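# Lift feed hopper off grinder inlet onto bench

## Task

Remove the feed hopper from the grinder's inlet, set it down on the bench next to the grinder, and end with the gripper released from it.

## Robot and tools

Robot: two arms, left_arm and right_arm, each a six-joint arm with a parallel two-finger gripper and a fisheye wrist camera. The names are labels only, not image sides. left_arm's base is at (+0.034, +0.309, 0) m and right_arm's at (+0.021, -0.330, 0) m, both turned only slightly about z.

Scene frame: origin on the table top midway between the arms. +z is up, +x points out over the table, and left_arm sits on the +y side. All positions are in metres and all quaternions are written w first (qw, qx, qy, qz). A gripper's fingers point along its own +z and close along its own y. The reported hand point lies between the finger pads, about 1 cm behind the tips. Reported hand positions can be slightly wrong, more so at long reach, and motions tend to end a centimetre or more short, usually low.

The row: every command that moves the robot uses one row of 16 numbers covering both arms, even if only one arm moves. The first 8 are left_arm: x, y, z, qw, qx, qy, qz, opening. The last 8 are the same for right_arm. x, y, z and the quaternion are an absolute target pose for that gripper in the scene frame, not an offset. Opening runs from -1 (closed) to +1 (fully open, 0.094 m). An arm meant to stay put should be sent the exact pose from the last result taken before it stopped, with its intended opening. To keep an orientation fixed, repeat the same target quaternion rather than copying a drifted reported one. A target more than 0.6 m from the arm's last reported position along any gripper axis is refused. At each control step the controller clips the commanded pose to within 70 mm and 16 degrees of the measured pose, and favours position over orientation when it cannot reach both.

Tools:
- execute_actions(actions, pictures): actions is a list holding one item, or empty. An empty list sends nothing and returns the state plus pictures. {"rows": [...], "steps": n} runs 6 to 15 control steps of 1/30 s each (default 15). Each row lasts one step, and the last row repeats if rows run out. {"steps": n} alone is a wait of up to 300 steps, counted from the previous result, so reply time is included. The result arrives 6 steps before an action finishes, and those 6 steps then run while you reply. Pictures come only with an empty list or pictures: true.
- move(target, speed): target is one 16-number row. Each gripper travels in a straight line to its pose, both paths ending together, over 0.5 to 10 s. speed is in m/s, 0.002 to 0.5, default 0.25, and turning is capped at twice that value in rad/s. Opening is applied at the start. Paths ignore obstacles and the other arm. The result adds a move: line giving the ending (done, off_target, moving, held, fault), any limits (paced means the pose was clipped, held means a check blocked some steps), and each gripper's distance from its target. Pictures are included.
- wait(seconds): 0 to 10 s with no new command.
- zoom_image(camera, region): camera is one of cam_high, cam_low, cam_left_wrist or cam_right_wrist. region is [x0, y0, x1, y1] in pixels, at most 504x504.
- read_manual(section): licence texts only.
- finished_scene(scene): ends and grades the scene. It cannot be undone.

Results: the state line lists each gripper's position and quat. grip_measured is the measured finger opening on the command scale. A Hand target line appears when no steps are pending. A pose unreachable line or HELD marks steps the clearance check changed or blocked. FAULT and MOTOR HOT lines are warnings. Cameras are cam_high and cam_low (504x504) and the two wrist cameras (616x616, fisheye).

Gripping: to hold something, command an opening about 0.03 below grip_measured. A smaller gap gives a lighter grip. Each finger can press with roughly 50 to 62 N.

Suggested order: look first. Bring one arm above the hopper with the fingers pointing down and open. Descend, close on the rim or body, and lift it straight up clear of the inlet. Carry it over the bench beside the grinder, lower it until it rests there, open the fingers and retreat upward. Then call finished_scene.

Avoid dropping the hopper, pulling it out of the grip with fast moves, or pressing hard into the grinder or bench. Slow down near contact. Never push anything off the table, and keep the two arms from colliding. Brief outside tugs may act on a held part. Holding a load heats the motors, and at 100 °C the arm goes limp, so don't hold the hopper longer than needed. Being quick and moving smoothly both help.

Each tool is called after ">>>" as name(argument=value, ...) on one line, values as JSON.

## Session

>>> execute_actions(actions=[])

Scene clock: 0.00 s of 6320.00 s.
left_arm: end_effector_position=(+0.7259, +0.3537, +0.1564) grip_measured=+1.000 end_effector_quat_wxyz=(+0.098, -0.217, +0.968, +0.082) | right_arm: end_effector_position=(+0.7074, -0.8191, +0.3931) grip_measured=+1.000 end_effector_quat_wxyz=(+0.633, -0.097, +0.733, +0.229)
Joint positions: left_arm=[-0.143  2.102  2.032 -1.34  -0.199 -0.41   0.094] | right_arm=[-0.829  2.351  2.565 -0.543 -1.28  -0.101  0.094]
Joint velocities: left_arm=[-0.005  0.005 -0.007 -0.007 -0.022 -0.022  0.   ] | right_arm=[-0.005 -0.015  0.002 -0.007 -0.11  -0.007  0.   ]
Hand target (left_arm): +0.733, +0.354, +0.168; +0.112, -0.219, +0.966, +0.079
Hand target (right_arm): +0.706, -0.818, +0.411; +0.641, -0.109, +0.728, +0.218

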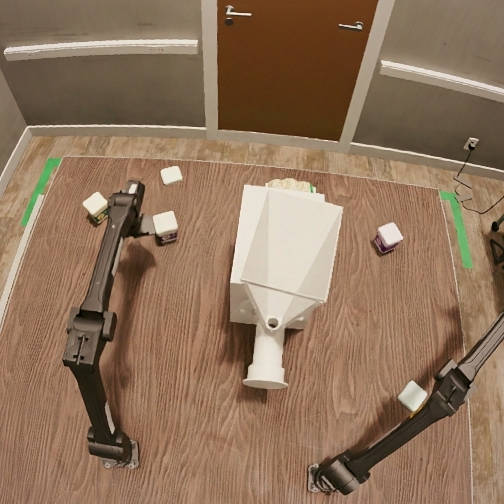

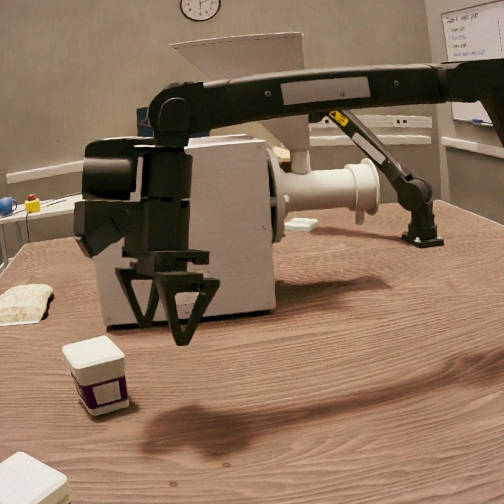

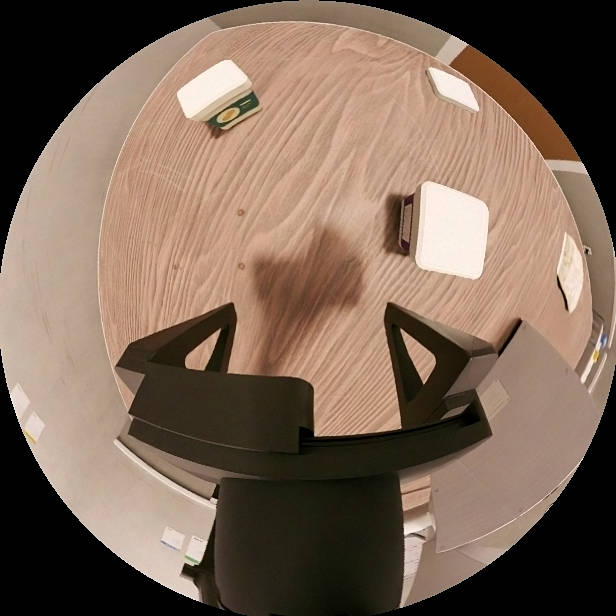

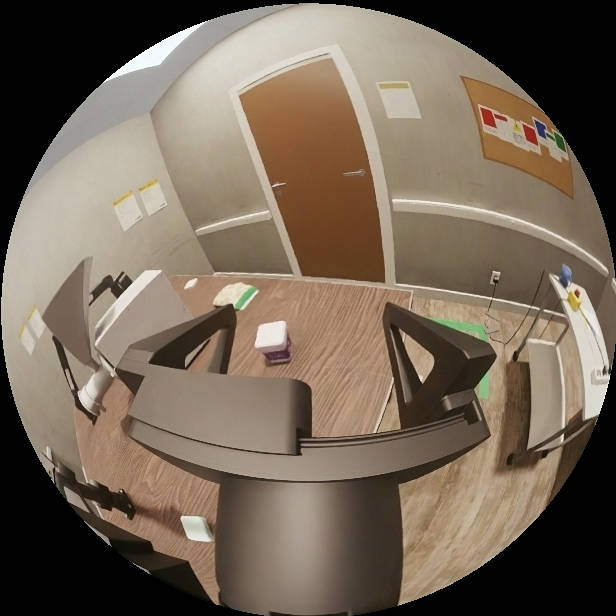

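>>> zoom_image(camera="cam_high", region=[200, 160, 380, 400])

>>> zoom_image(camera="cam_low", region=[130, 10, 410, 250])

Region (200, 160, 380, 400) of cam_high's 504x504 image, scaled by 2.100, with more detail than that image has; it fills the left 378 columns of this view, and the rest is white.

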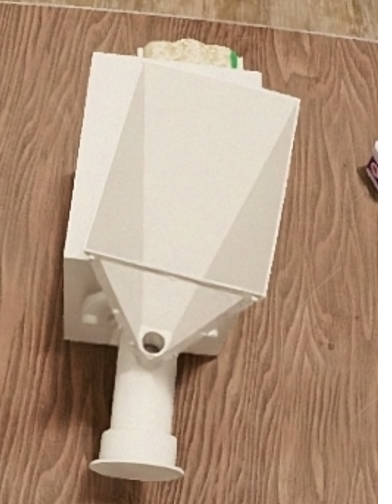

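Region (130, 10, 410, 250) of cam_low's 504x504 image, scaled by 1.800, with more detail than that image has; it fills the top 432 rows of this view, and the rest is white.

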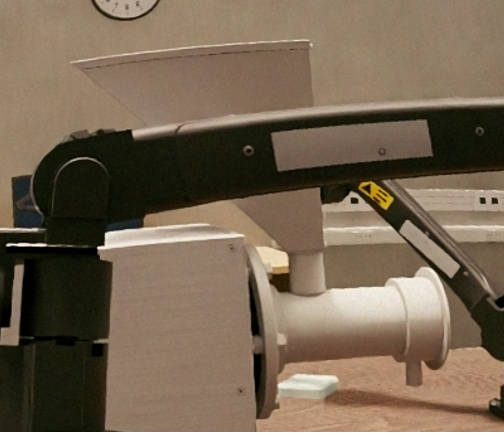

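>>> move(target=[0.45,0.2,0.58,0.217,0.727,0.594,-0.265,0.2,0.7074,-0.8191,0.3931,0.633,-0.097,0.733,0.229,1], speed=0.3)

>>> move(target=[0.43,0.0,0.56,0.217,0.727,0.594,-0.265,0.2,0.7074,-0.8191,0.3931,0.633,-0.097,0.733,0.229,1])

>>> zoom_image(camera="cam_low", region=[240, 100, 360, 220])

Scene clock: 9.50 s of 6320.00 s.
left_arm: end_effector_position=(+0.4557, +0.1984, +0.5491) grip_measured=+0.202 end_effector_quat_wxyz=(+0.406, +0.607, +0.660, -0.174) | right_arm: end_effector_position=(+0.7074, -0.8191, +0.3931) grip_measured=+1.000 end_effector_quat_wxyz=(+0.633, -0.097, +0.733, +0.229)
Joint positions: left_arm=[-0.121  1.365  1.932 -1.683  0.826  1.323  0.056] | right_arm=[-0.829  2.351  2.565 -0.543 -1.28  -0.101  0.094]
Joint velocities: left_arm=[-0.015 -0.015  0.007 -0.027 -0.022 -0.051  0.001] | right_arm=[-0.005 -0.015 -0.012  0.002 -0.007 -0.051  0.   ]
Hand target (left_arm): +0.447, +0.200, +0.574; +0.423, +0.615, +0.647, -0.155
Hand target (right_arm): +0.707, -0.819, +0.393; +0.633, -0.097, +0.733, +0.229
Off the commanded pose (left_arm): 0.031 m, 29 deg; orientation clipped at the last step of the last action.
Off the commanded pose (right_arm): 0.000 m, 0 deg.
joint sent to its limit (left arm) — the command would take joint 4 (wrist pitch) past its lower limit, so that joint was sent only as far as its limit.
Kept back: nothing.
After step 90, 2.00 s passed at rest.
move: off_target (left_arm); limits=paced
camera_calibration (this result's frames):
cam_left_wrist: T_world_to_cam=[[-0.939704, -0.19556, -0.280558, 0.622429], [-0.122944, 0.958703, -0.256464, 0.0109518], [0.319126, -0.206507, -0.92494, 0.522696], [0, 0, 0, 1]] pos_world=[0.419439, 0.219163, 0.660898]

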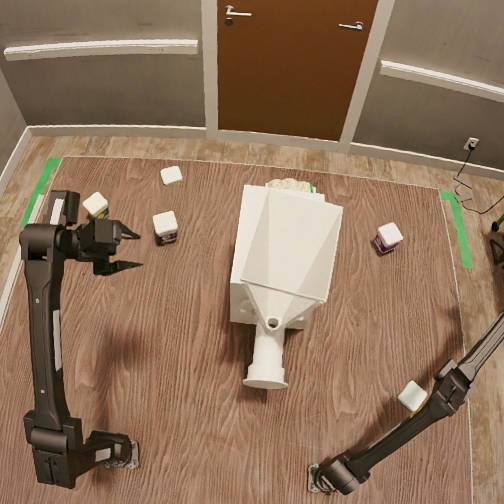

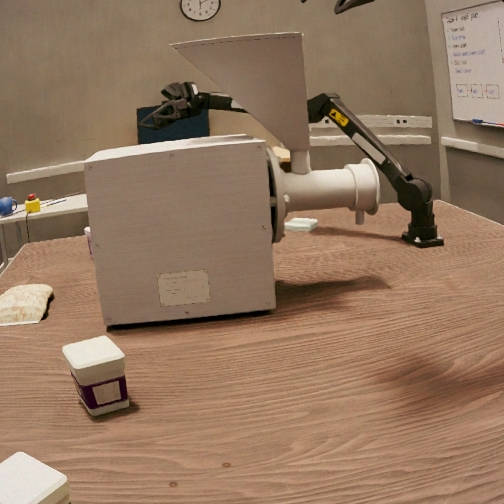

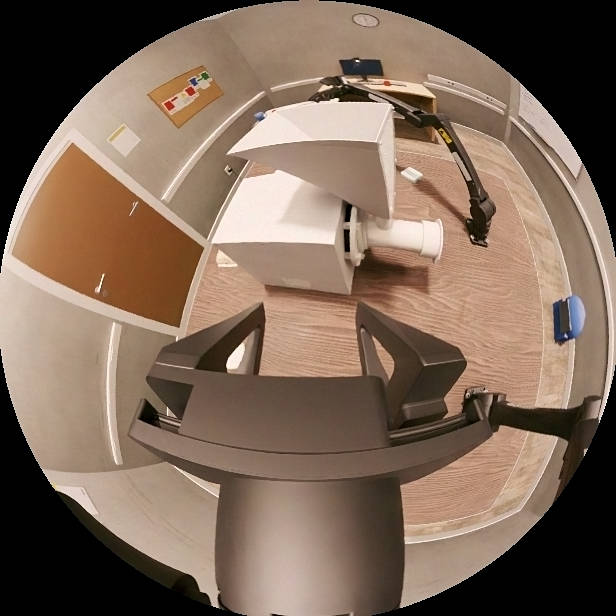

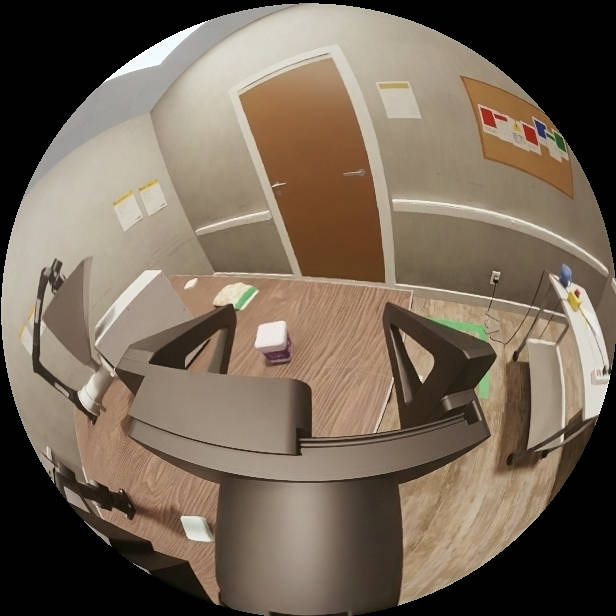

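Scene clock: 11.00 s of 6320.00 s.
left_arm: end_effector_position=(+0.4266, +0.0029, +0.5440) grip_measured=+0.202 end_effector_quat_wxyz=(+0.318, +0.688, +0.606, -0.242) | right_arm: end_effector_position=(+0.7074, -0.8191, +0.3931) grip_measured=+1.000 end_effector_quat_wxyz=(+0.633, -0.097, +0.733, +0.229)
Joint positions: left_arm=[-0.598  1.528  2.125 -1.683  0.694  1.079  0.056] | right_arm=[-0.829  2.351  2.565 -0.543 -1.28  -0.101  0.094]
Joint velocities: left_arm=[ 0.015 -0.005 -0.002 -0.032  0.051 -0.051 -0.   ] | right_arm=[-0.015 -0.005  0.032 -0.012 -0.007 -0.051  0.   ]
Hand target (left_arm): +0.429, +0.002, +0.560; +0.328, +0.685, +0.605, -0.240
Hand target (right_arm): +0.707, -0.819, +0.393; +0.633, -0.097, +0.733, +0.229
Off the commanded pose (left_arm): 0.017 m, 13 deg.
Off the commanded pose (right_arm): 0.000 m, 0 deg.
joint sent to its limit (left arm) — the command would take joint 4 (wrist pitch) past its lower limit, so that joint was sent only as far as its limit.
Kept back: nothing.
move: off_target (left_arm)
camera_calibration (this result's frames):
cam_left_wrist: T_world_to_cam=[[-0.984598, 0.0701064, -0.160159, 0.508361], [0.10089, 0.975996, -0.193013, 0.0634738], [0.142783, -0.206199, -0.968037, 0.585563], [0, 0, 0, 1]] pos_world=[0.410519, 0.0231528, 0.660517]

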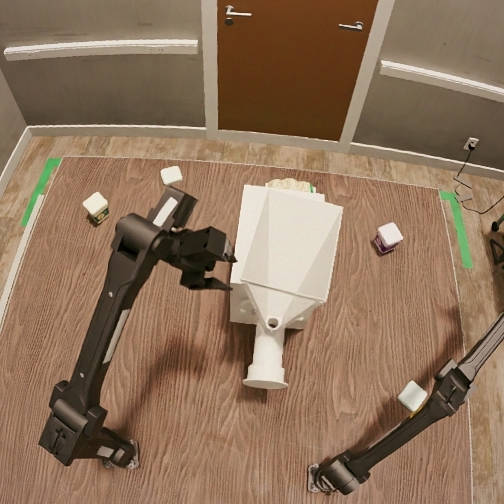

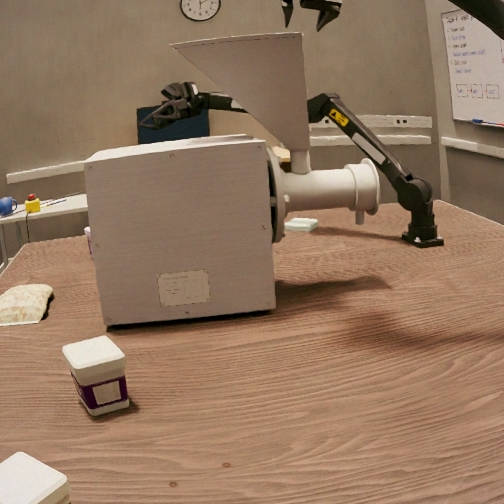

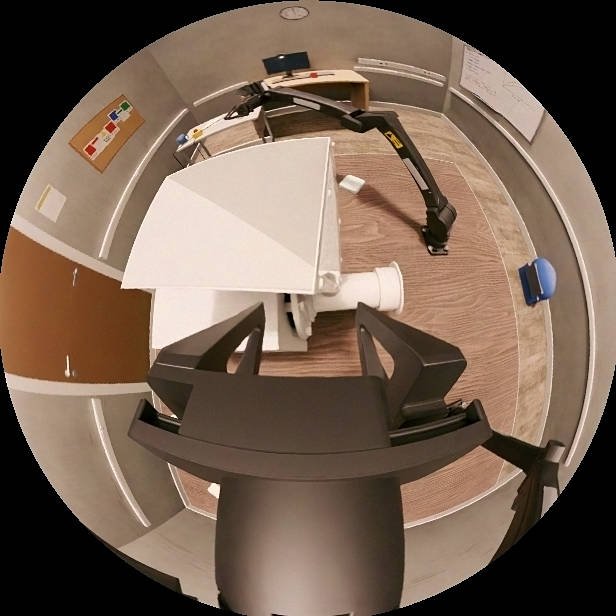

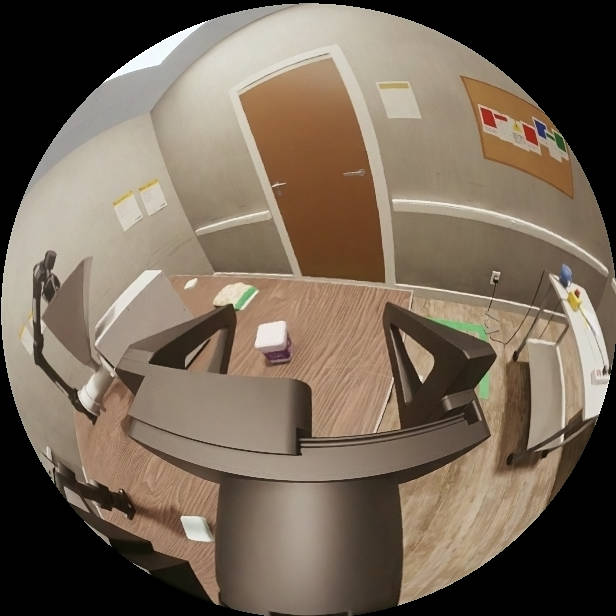

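Region (240, 100, 360, 220) of cam_low's 504x504 image, scaled by 4.200, with more detail than that image has.

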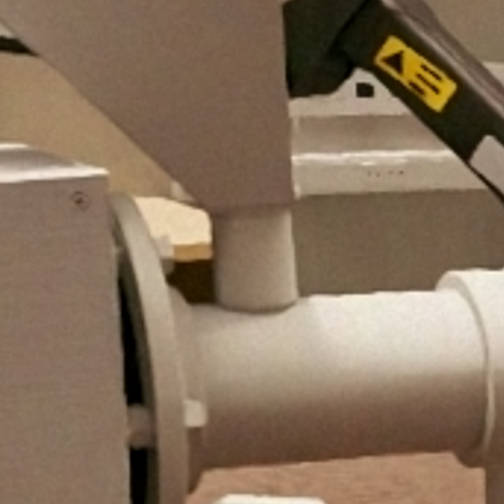

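>>> move(target=[0.424,-0.015,0.535,0.268,0.702,0.574,-0.327,0.2,0.7074,-0.8191,0.3931,0.633,-0.097,0.733,0.229,1], speed=0.1)

>>> move(target=[0.418,-0.045,0.51,0.268,0.702,0.574,-0.327,0.2,0.7074,-0.8191,0.3931,0.633,-0.097,0.733,0.229,1], speed=0.1)

Scene clock: 12.97 s of 6320.00 s.
left_arm: end_effector_position=(+0.4158, -0.0126, +0.5543) grip_measured=+0.202 end_effector_quat_wxyz=(+0.331, +0.685, +0.571, -0.308) | right_arm: end_effector_position=(+0.7074, -0.8191, +0.3931) grip_measured=+1.000 end_effector_quat_wxyz=(+0.633, -0.097, +0.733, +0.229)
Joint positions: left_arm=[-0.598  1.54   2.125 -1.683  0.845  1.097  0.056] | right_arm=[-0.829  2.351  2.565 -0.543 -1.28  -0.101  0.094]
Joint velocities: left_arm=[-0.005 -0.005 -0.007 -0.022  0.007 -0.051 -0.001] | right_arm=[ 0.005 -0.015  0.002  0.002 -0.007  0.066  0.   ]
Hand target (left_arm): +0.423, -0.015, +0.535; +0.309, +0.683, +0.580, -0.319
Hand target (right_arm): +0.707, -0.819, +0.393; +0.633, -0.097, +0.733, +0.229
Off the commanded pose (left_arm): 0.021 m, 8 deg.
Off the commanded pose (right_arm): 0.000 m, 0 deg.
joint sent to its limit (left arm) — the command would take joint 4 (wrist pitch) past its lower limit, so that joint was sent only as far as its limit.
Kept back: nothing.
move: off_target (left_arm)
camera_calibration (this result's frames):
cam_left_wrist: T_world_to_cam=[[-0.983974, 0.133424, -0.118292, 0.47781], [0.164331, 0.936045, -0.311152, 0.12026], [0.0692114, -0.325605, -0.942969, 0.609112], [0, 0, 0, 1]] pos_world=[0.408232, 0.0220102, 0.668315]

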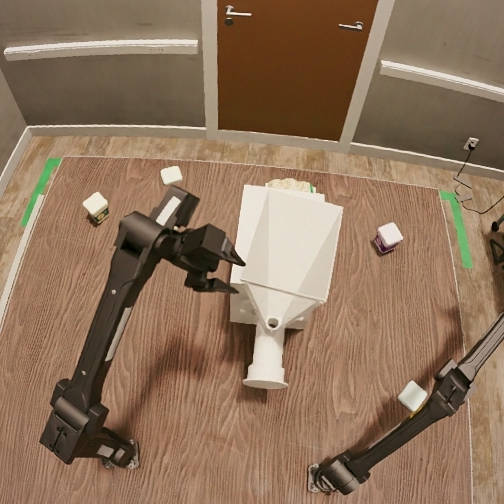

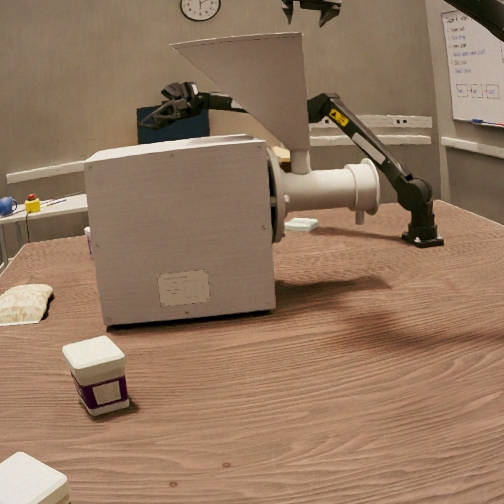

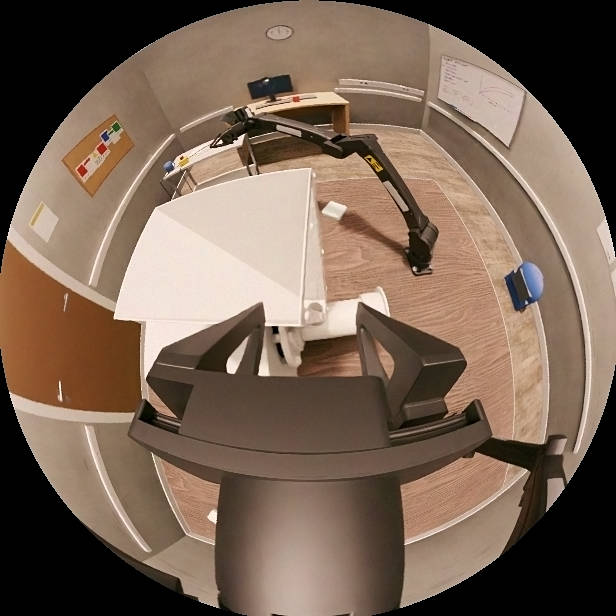

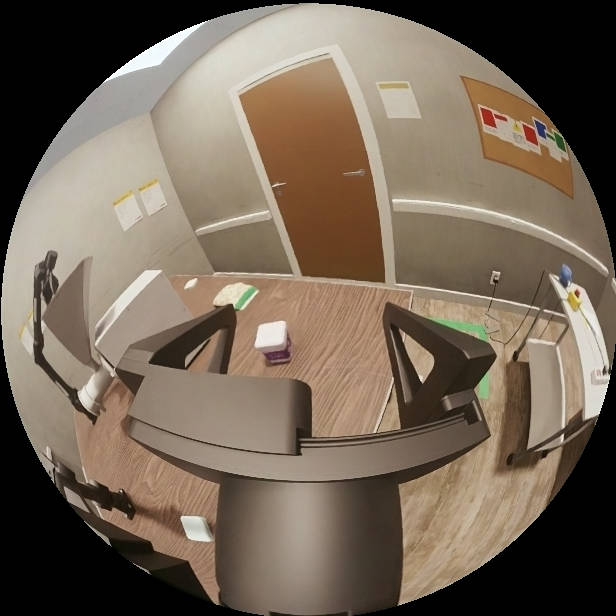

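Scene clock: 13.97 s of 6320.00 s.
left_arm: end_effector_position=(+0.4139, -0.0375, +0.5309) grip_measured=+0.202 end_effector_quat_wxyz=(+0.302, +0.699, +0.567, -0.314) | right_arm: end_effector_position=(+0.7074, -0.8191, +0.3931) grip_measured=+1.000 end_effector_quat_wxyz=(+0.633, -0.097, +0.733, +0.229)
Joint positions: left_arm=[-0.651  1.576  2.115 -1.683  0.821  1.099  0.056] | right_arm=[-0.829  2.351  2.565 -0.543 -1.28  -0.101  0.094]
Joint velocities: left_arm=[-0.005 -0.005 -0.007 -0.002  0.007 -0.037 -0.   ] | right_arm=[-0.005  0.015 -0.007 -0.002 -0.066  0.022  0.   ]
Hand target (left_arm): +0.418, -0.045, +0.510; +0.276, +0.699, +0.575, -0.324
Hand target (right_arm): +0.707, -0.819, +0.393; +0.633, -0.097, +0.733, +0.229
Off the commanded pose (left_arm): 0.023 m, 4 deg.
Off the commanded pose (right_arm): 0.000 m, 0 deg.
joint sent to its limit (left arm) — the command would take joint 4 (wrist pitch) past its lower limit, so that joint was sent only as far as its limit.
Kept back: nothing.
move: off_target (left_arm)
camera_calibration (this result's frames):
cam_left_wrist: T_world_to_cam=[[-0.980134, 0.180268, -0.082707, 0.457781], [0.196451, 0.939738, -0.27982, 0.106822], [0.0272803, -0.290509, -0.956483, 0.604841], [0, 0, 0, 1]] pos_world=[0.411201, -0.00719682, 0.646273]

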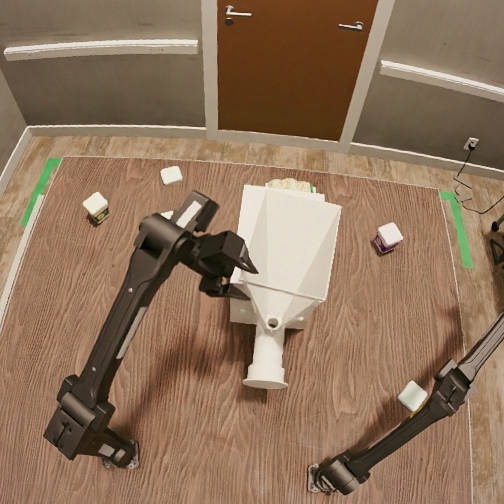

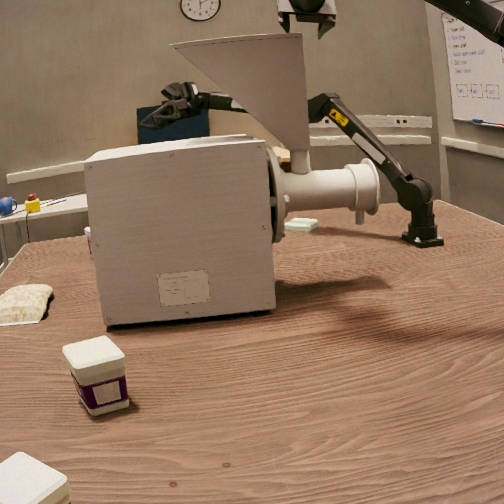

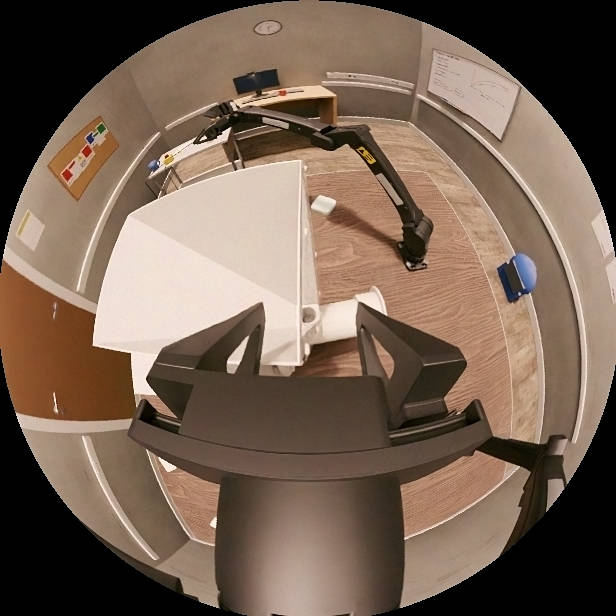

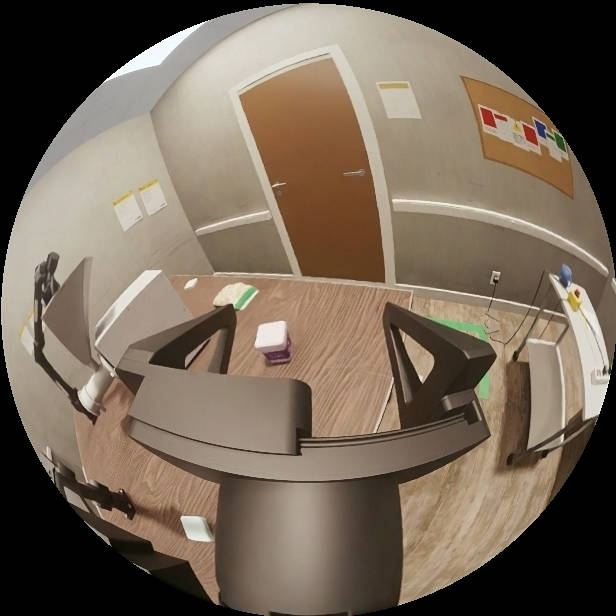

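>>> zoom_image(camera="cam_low", region=[250, 0, 360, 70])

>>> zoom_image(camera="cam_high", region=[190, 220, 340, 330])

Region (250, 0, 360, 70) of cam_low's 504x504 image, scaled by 4.582, with more detail than that image has; it fills the top 321 rows of this view, and the rest is white.

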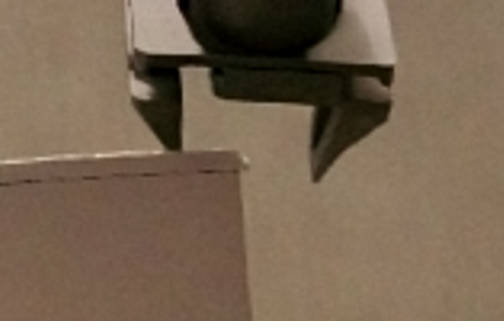

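Region (190, 220, 340, 330) of cam_high's 504x504 image, scaled by 3.360, with more detail than that image has; it fills the top 370 rows of this view, and the rest is white.

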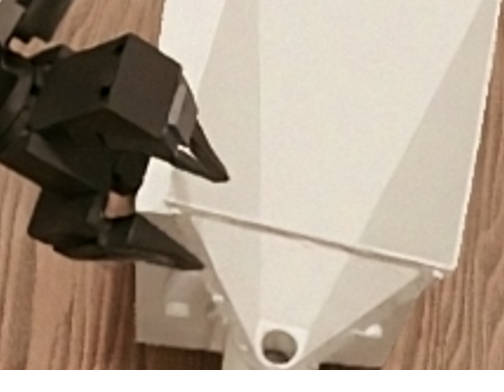

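>>> move(target=[0.412,-0.075,0.497,0.307,0.678,0.554,-0.375,0.2,0.7074,-0.8191,0.3931,0.633,-0.097,0.733,0.229,1], speed=0.05)

>>> zoom_image(camera="cam_low", region=[230, 0, 370, 90])

>>> zoom_image(camera="cam_high", region=[190, 220, 340, 330])

Scene clock: 16.30 s of 6320.00 s.
left_arm: end_effector_position=(+0.4123, -0.0621, +0.5273) grip_measured=+0.202 end_effector_quat_wxyz=(+0.340, +0.685, +0.536, -0.358) | right_arm: end_effector_position=(+0.7074, -0.8191, +0.3931) grip_measured=+1.000 end_effector_quat_wxyz=(+0.633, -0.097, +0.733, +0.229)
Joint positions: left_arm=[-0.671  1.539  1.994 -1.486  0.931  1.026  0.056] | right_arm=[-0.829  2.351  2.565 -0.543 -1.28  -0.101  0.094]
Joint velocities: left_arm=[-0.005 -0.005 -0.012  0.007 -0.007  0.037 -0.001] | right_arm=[-0.015 -0.015 -0.017  0.002 -0.037 -0.022  0.   ]
Hand target (left_arm): +0.412, -0.075, +0.498; +0.305, +0.678, +0.554, -0.374
Hand target (right_arm): +0.707, -0.819, +0.393; +0.633, -0.097, +0.733, +0.229
Off the commanded pose (left_arm): 0.033 m, 5 deg.
Off the commanded pose (right_arm): 0.000 m, 0 deg.
Kept back: nothing.
move: off_target (left_arm)
camera_calibration (this result's frames):
cam_left_wrist: T_world_to_cam=[[-0.975131, 0.197682, -0.100203, 0.468532], [0.221418, 0.888589, -0.401726, 0.180001], [0.00962533, -0.413923, -0.910261, 0.569572], [0, 0, 0, 1]] pos_world=[0.411542, -0.0168084, 0.637719]

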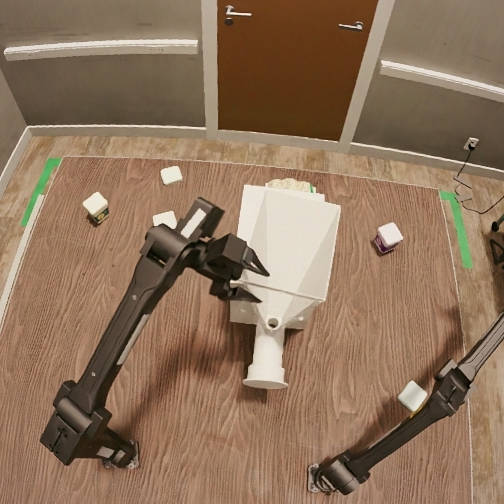

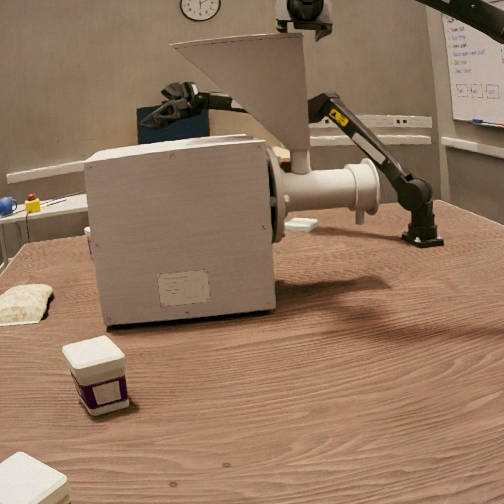

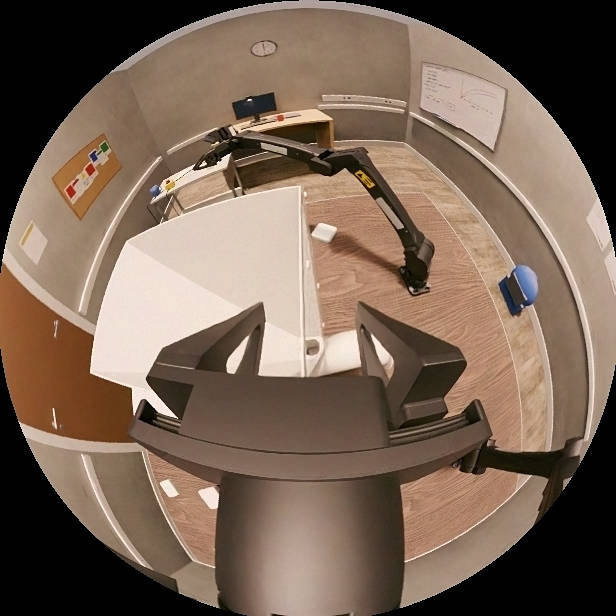

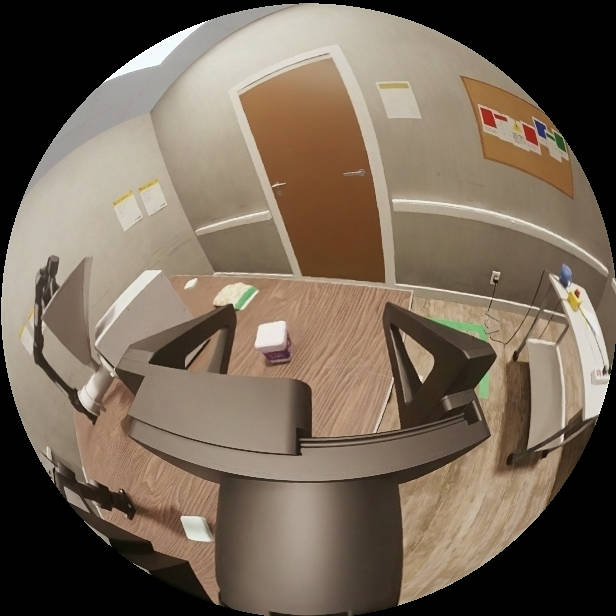

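Region (230, 0, 370, 90) of cam_low's 504x504 image, scaled by 3.600, with more detail than that image has; it fills the top 324 rows of this view, and the rest is white.

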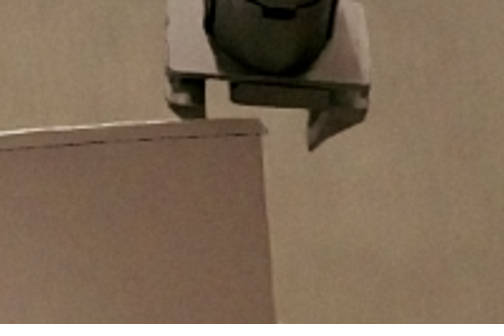

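Region (190, 220, 340, 330) of cam_high's 504x504 image, scaled by 3.360, with more detail than that image has; it fills the top 370 rows of this view, and the rest is white.

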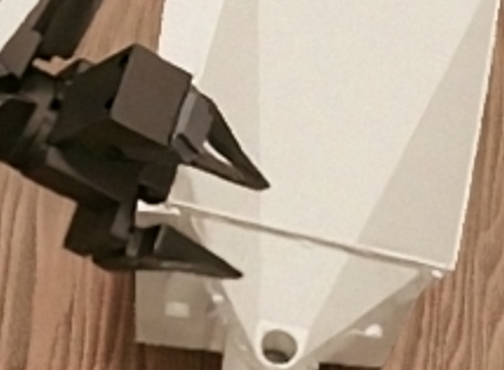

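>>> move(target=[0.41,-0.075,0.555,0.293,0.687,0.561,-0.358,0.2,0.7074,-0.8191,0.3931,0.633,-0.097,0.733,0.229,1], speed=0.05)

>>> move(target=[0.407,-0.098,0.53,0.293,0.687,0.561,-0.358,0.2,0.7074,-0.8191,0.3931,0.633,-0.097,0.733,0.229,1], speed=0.05)

>>> zoom_image(camera="cam_low", region=[230, 0, 370, 90])

>>> zoom_image(camera="cam_high", region=[190, 220, 340, 330])

Scene clock: 18.10 s of 6320.00 s.
left_arm: end_effector_position=(+0.4078, -0.0672, +0.5453) grip_measured=+0.202 end_effector_quat_wxyz=(+0.295, +0.683, +0.565, -0.357) | right_arm: end_effector_position=(+0.7074, -0.8191, +0.3931) grip_measured=+1.000 end_effector_quat_wxyz=(+0.633, -0.097, +0.733, +0.229)
Joint positions: left_arm=[-0.694  1.626  2.193 -1.682  0.883  1.007  0.056] | right_arm=[-0.829  2.351  2.565 -0.543 -1.28  -0.101  0.094]
Joint velocities: left_arm=[-0.015 -0.005  0.002 -0.022  0.051 -0.051  0.001] | right_arm=[-0.005  0.005 -0.002 -0.002 -0.007 -0.051  0.   ]
Hand target (left_arm): +0.409, -0.074, +0.554; +0.298, +0.685, +0.561, -0.357
Hand target (right_arm): +0.707, -0.819, +0.393; +0.633, -0.097, +0.733, +0.229
Off the commanded pose (left_arm): 0.013 m, 1 deg.
Off the commanded pose (right_arm): 0.000 m, 0 deg.
joint sent to its limit (left arm) — the command would take joint 4 (wrist pitch) past its lower limit, so that joint was sent only as far as its limit.
Kept back: nothing.
move: off_target (left_arm)
camera_calibration (this result's frames):
cam_left_wrist: T_world_to_cam=[[-0.981212, 0.192115, -0.0177648, 0.424128], [0.186529, 0.921074, -0.341804, 0.176477], [-0.049303, -0.338696, -0.939603, 0.628976], [0, 0, 0, 1]] pos_world=[0.414252, -0.0309981, 0.658843]

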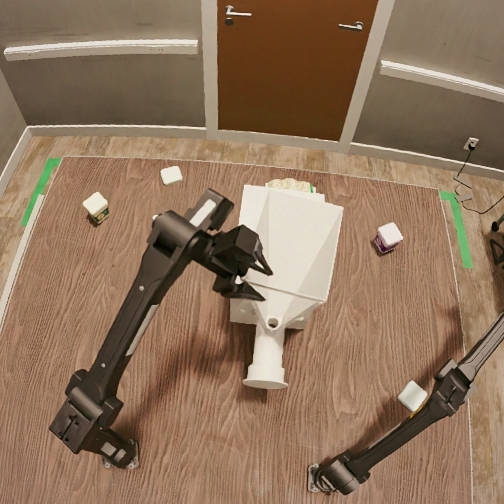

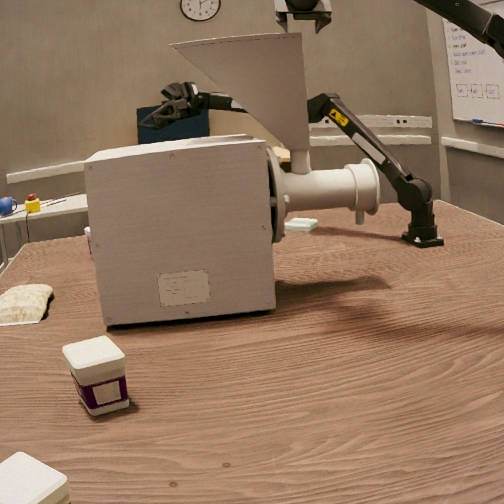

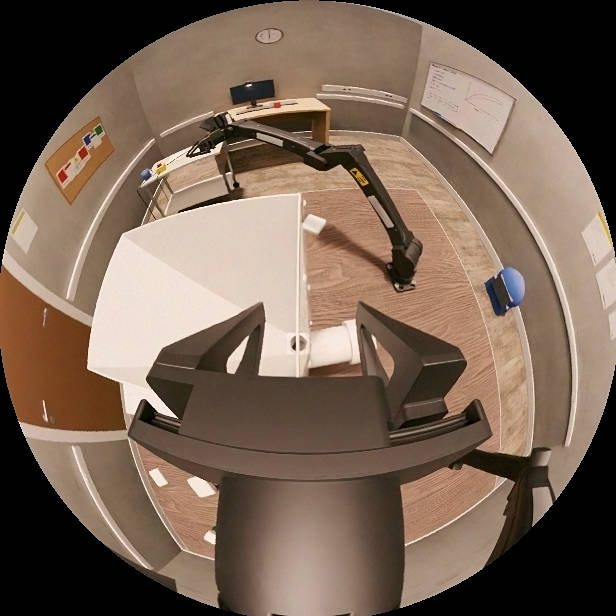

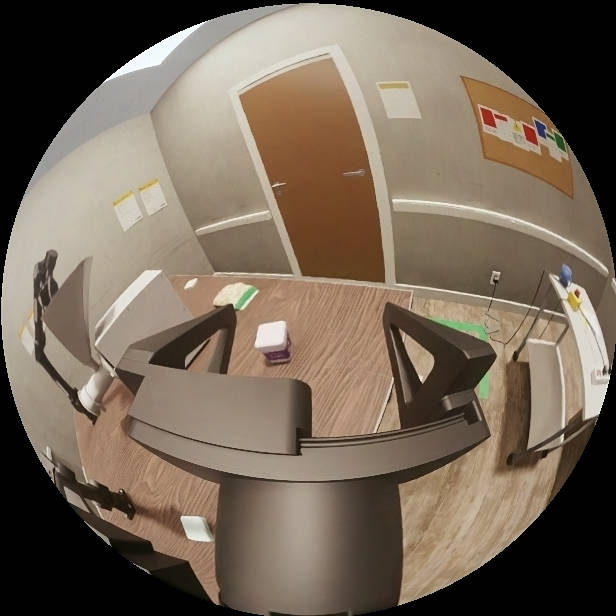

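Scene clock: 19.10 s of 6320.00 s.
left_arm: end_effector_position=(+0.4021, -0.0891, +0.5410) grip_measured=+0.202 end_effector_quat_wxyz=(+0.298, +0.688, +0.559, -0.355) | right_arm: end_effector_position=(+0.7074, -0.8191, +0.3931) grip_measured=+1.000 end_effector_quat_wxyz=(+0.633, -0.097, +0.733, +0.229)
Joint positions: left_arm=[-0.739  1.626  2.174 -1.615  0.863  0.96   0.056] | right_arm=[-0.829  2.351  2.565 -0.543 -1.28  -0.101  0.094]
Joint velocities: left_arm=[-0.024  0.005  0.002 -0.002 -0.081 -0.037 -0.   ] | right_arm=[ 0.015 -0.005  0.002 -0.002 -0.022 -0.037  0.   ]
Hand target (left_arm): +0.407, -0.098, +0.530; +0.293, +0.687, +0.561, -0.358
Hand target (right_arm): +0.707, -0.819, +0.393; +0.633, -0.097, +0.733, +0.229
Off the commanded pose (left_arm): 0.015 m, 1 deg.
Off the commanded pose (right_arm): 0.000 m, 0 deg.
Kept back: nothing.
move: off_target (left_arm)
camera_calibration (this result's frames):
cam_left_wrist: T_world_to_cam=[[-0.978917, 0.20194, -0.030705, 0.42964], [0.200111, 0.917984, -0.342433, 0.190863], [-0.0409641, -0.341358, -0.93904, 0.613331], [0, 0, 0, 1]] pos_world=[0.407513, -0.0526051, 0.654493]

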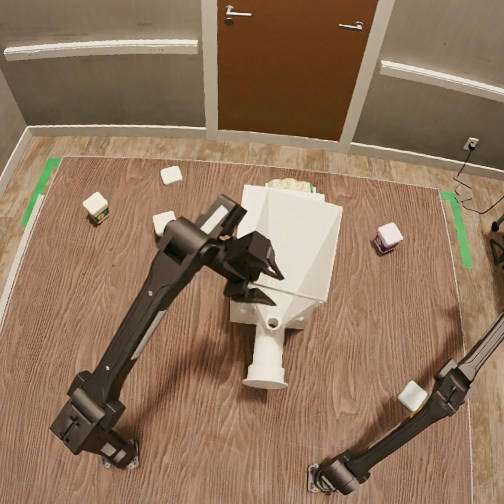

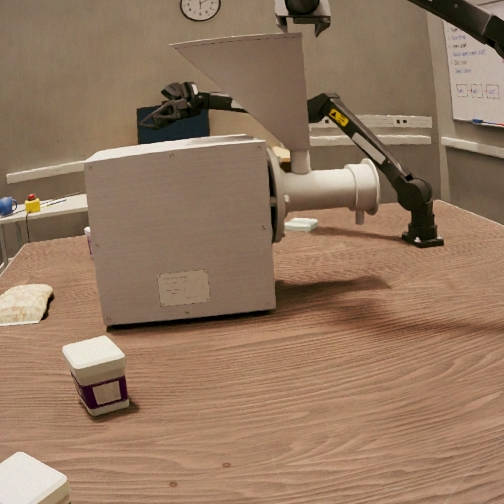

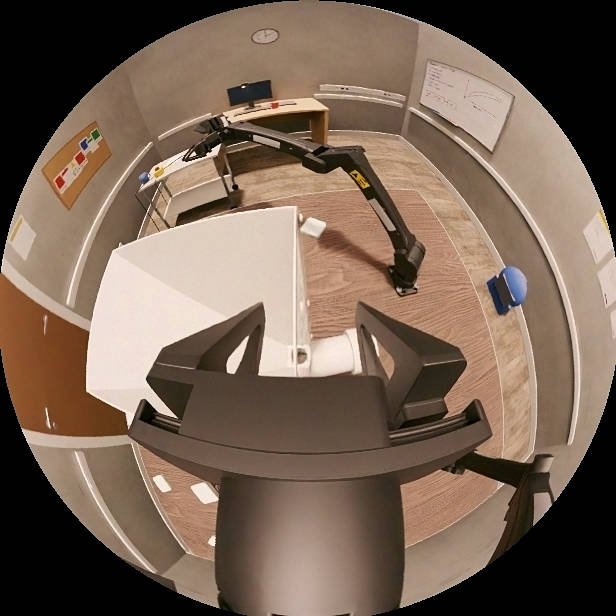

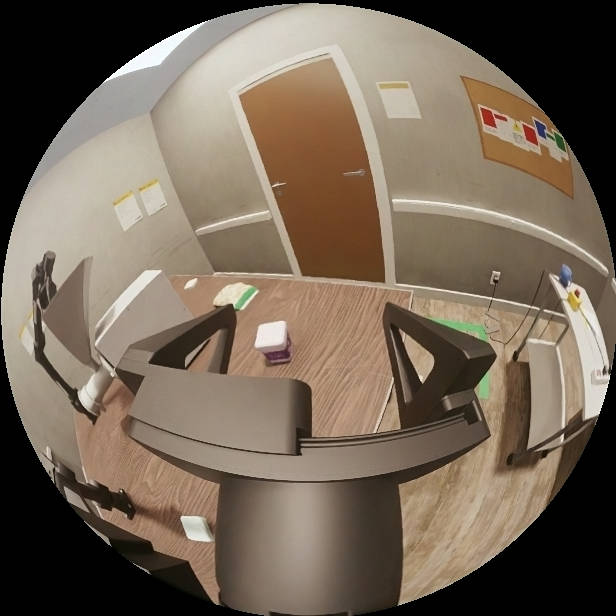

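Region (230, 0, 370, 90) of cam_low's 504x504 image, scaled by 3.600, with more detail than that image has; it fills the top 324 rows of this view, and the rest is white.

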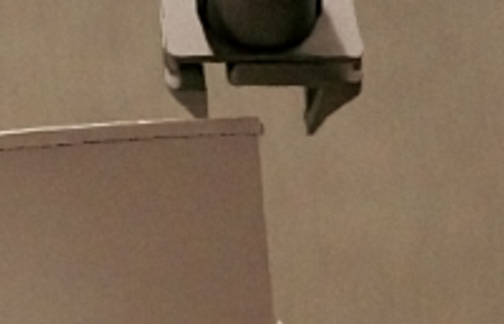

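Region (190, 220, 340, 330) of cam_high's 504x504 image, scaled by 3.360, with more detail than that image has; it fills the top 370 rows of this view, and the rest is white.

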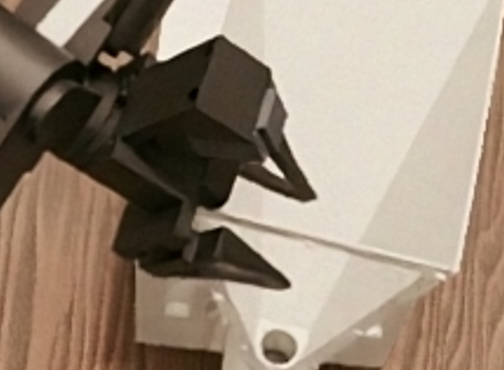

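>>> move(target=[0.408,-0.1,0.485,0.293,0.687,0.561,-0.358,0.2,0.7074,-0.8191,0.3931,0.633,-0.097,0.733,0.229,1], speed=0.04)

>>> zoom_image(camera="cam_high", region=[190, 220, 340, 330])

Scene clock: 21.00 s of 6320.00 s.
left_arm: end_effector_position=(+0.4021, -0.0893, +0.5210) grip_measured=+0.202 end_effector_quat_wxyz=(+0.325, +0.691, +0.544, -0.347) | right_arm: end_effector_position=(+0.7074, -0.8191, +0.3931) grip_measured=+1.000 end_effector_quat_wxyz=(+0.633, -0.097, +0.733, +0.229)
Joint positions: left_arm=[-0.739  1.553  2.006 -1.455  0.865  0.958  0.056] | right_arm=[-0.829  2.351  2.565 -0.543 -1.28  -0.101  0.094]
Joint velocities: left_arm=[ 0.005  0.005  0.002 -0.012 -0.066 -0.081 -0.002] | right_arm=[-0.005  0.015  0.007 -0.002 -0.007 -0.051  0.   ]
Hand target (left_arm): +0.407, -0.099, +0.486; +0.293, +0.687, +0.561, -0.357
Hand target (right_arm): +0.707, -0.819, +0.393; +0.633, -0.097, +0.733, +0.229
Off the commanded pose (left_arm): 0.038 m, 4 deg.
Off the commanded pose (right_arm): 0.000 m, 0 deg.
Kept back: nothing.
move: off_target (left_arm)
camera_calibration (this result's frames):
cam_left_wrist: T_world_to_cam=[[-0.975843, 0.199463, -0.089139, 0.45802], [0.218332, 0.90508, -0.364912, 0.187426], [0.0078915, -0.375558, -0.926765, 0.565406], [0, 0, 0, 1]] pos_world=[0.401572, -0.0486507, 0.63322]

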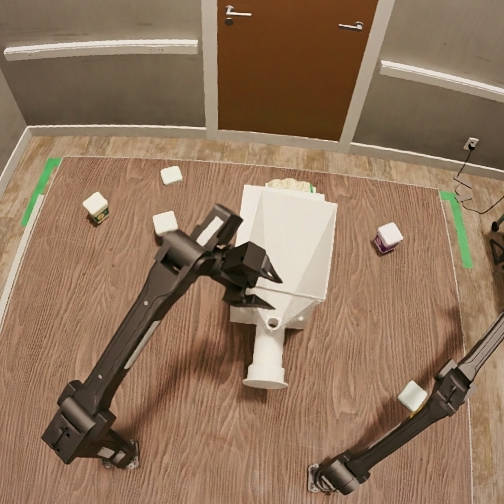

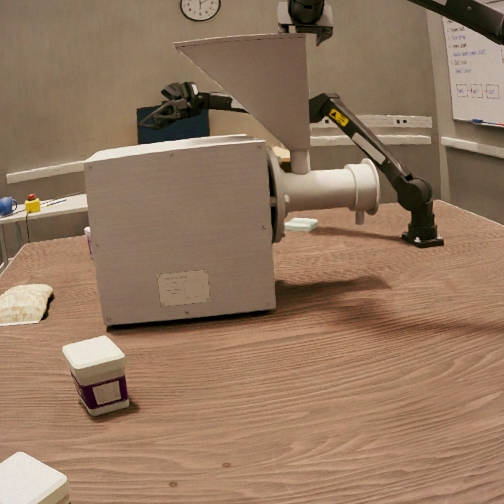

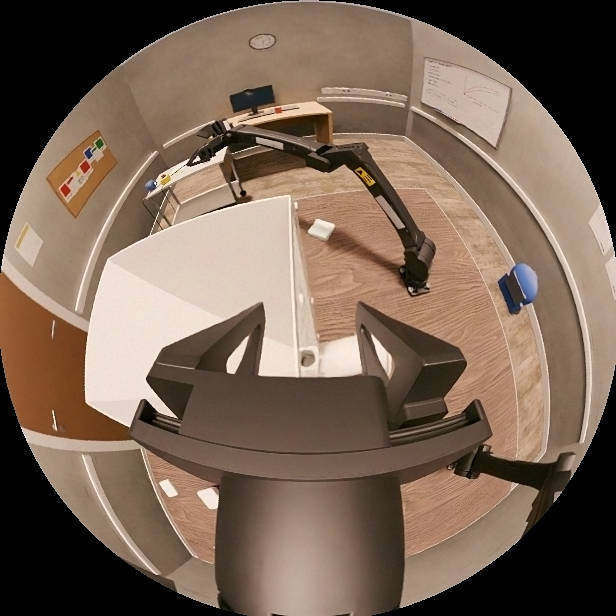

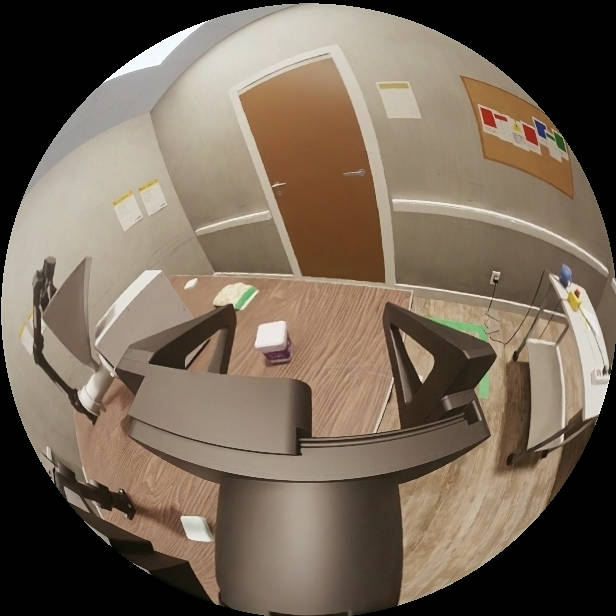

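Region (190, 220, 340, 330) of cam_high's 504x504 image, scaled by 3.360, with more detail than that image has; it fills the top 370 rows of this view, and the rest is white.

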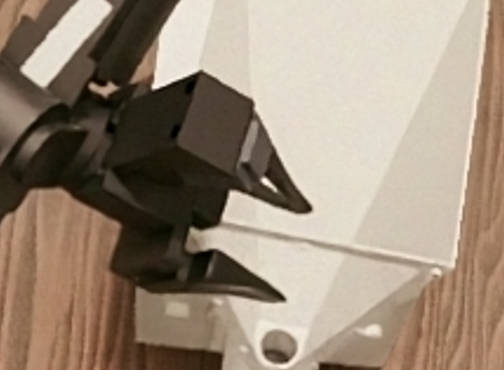

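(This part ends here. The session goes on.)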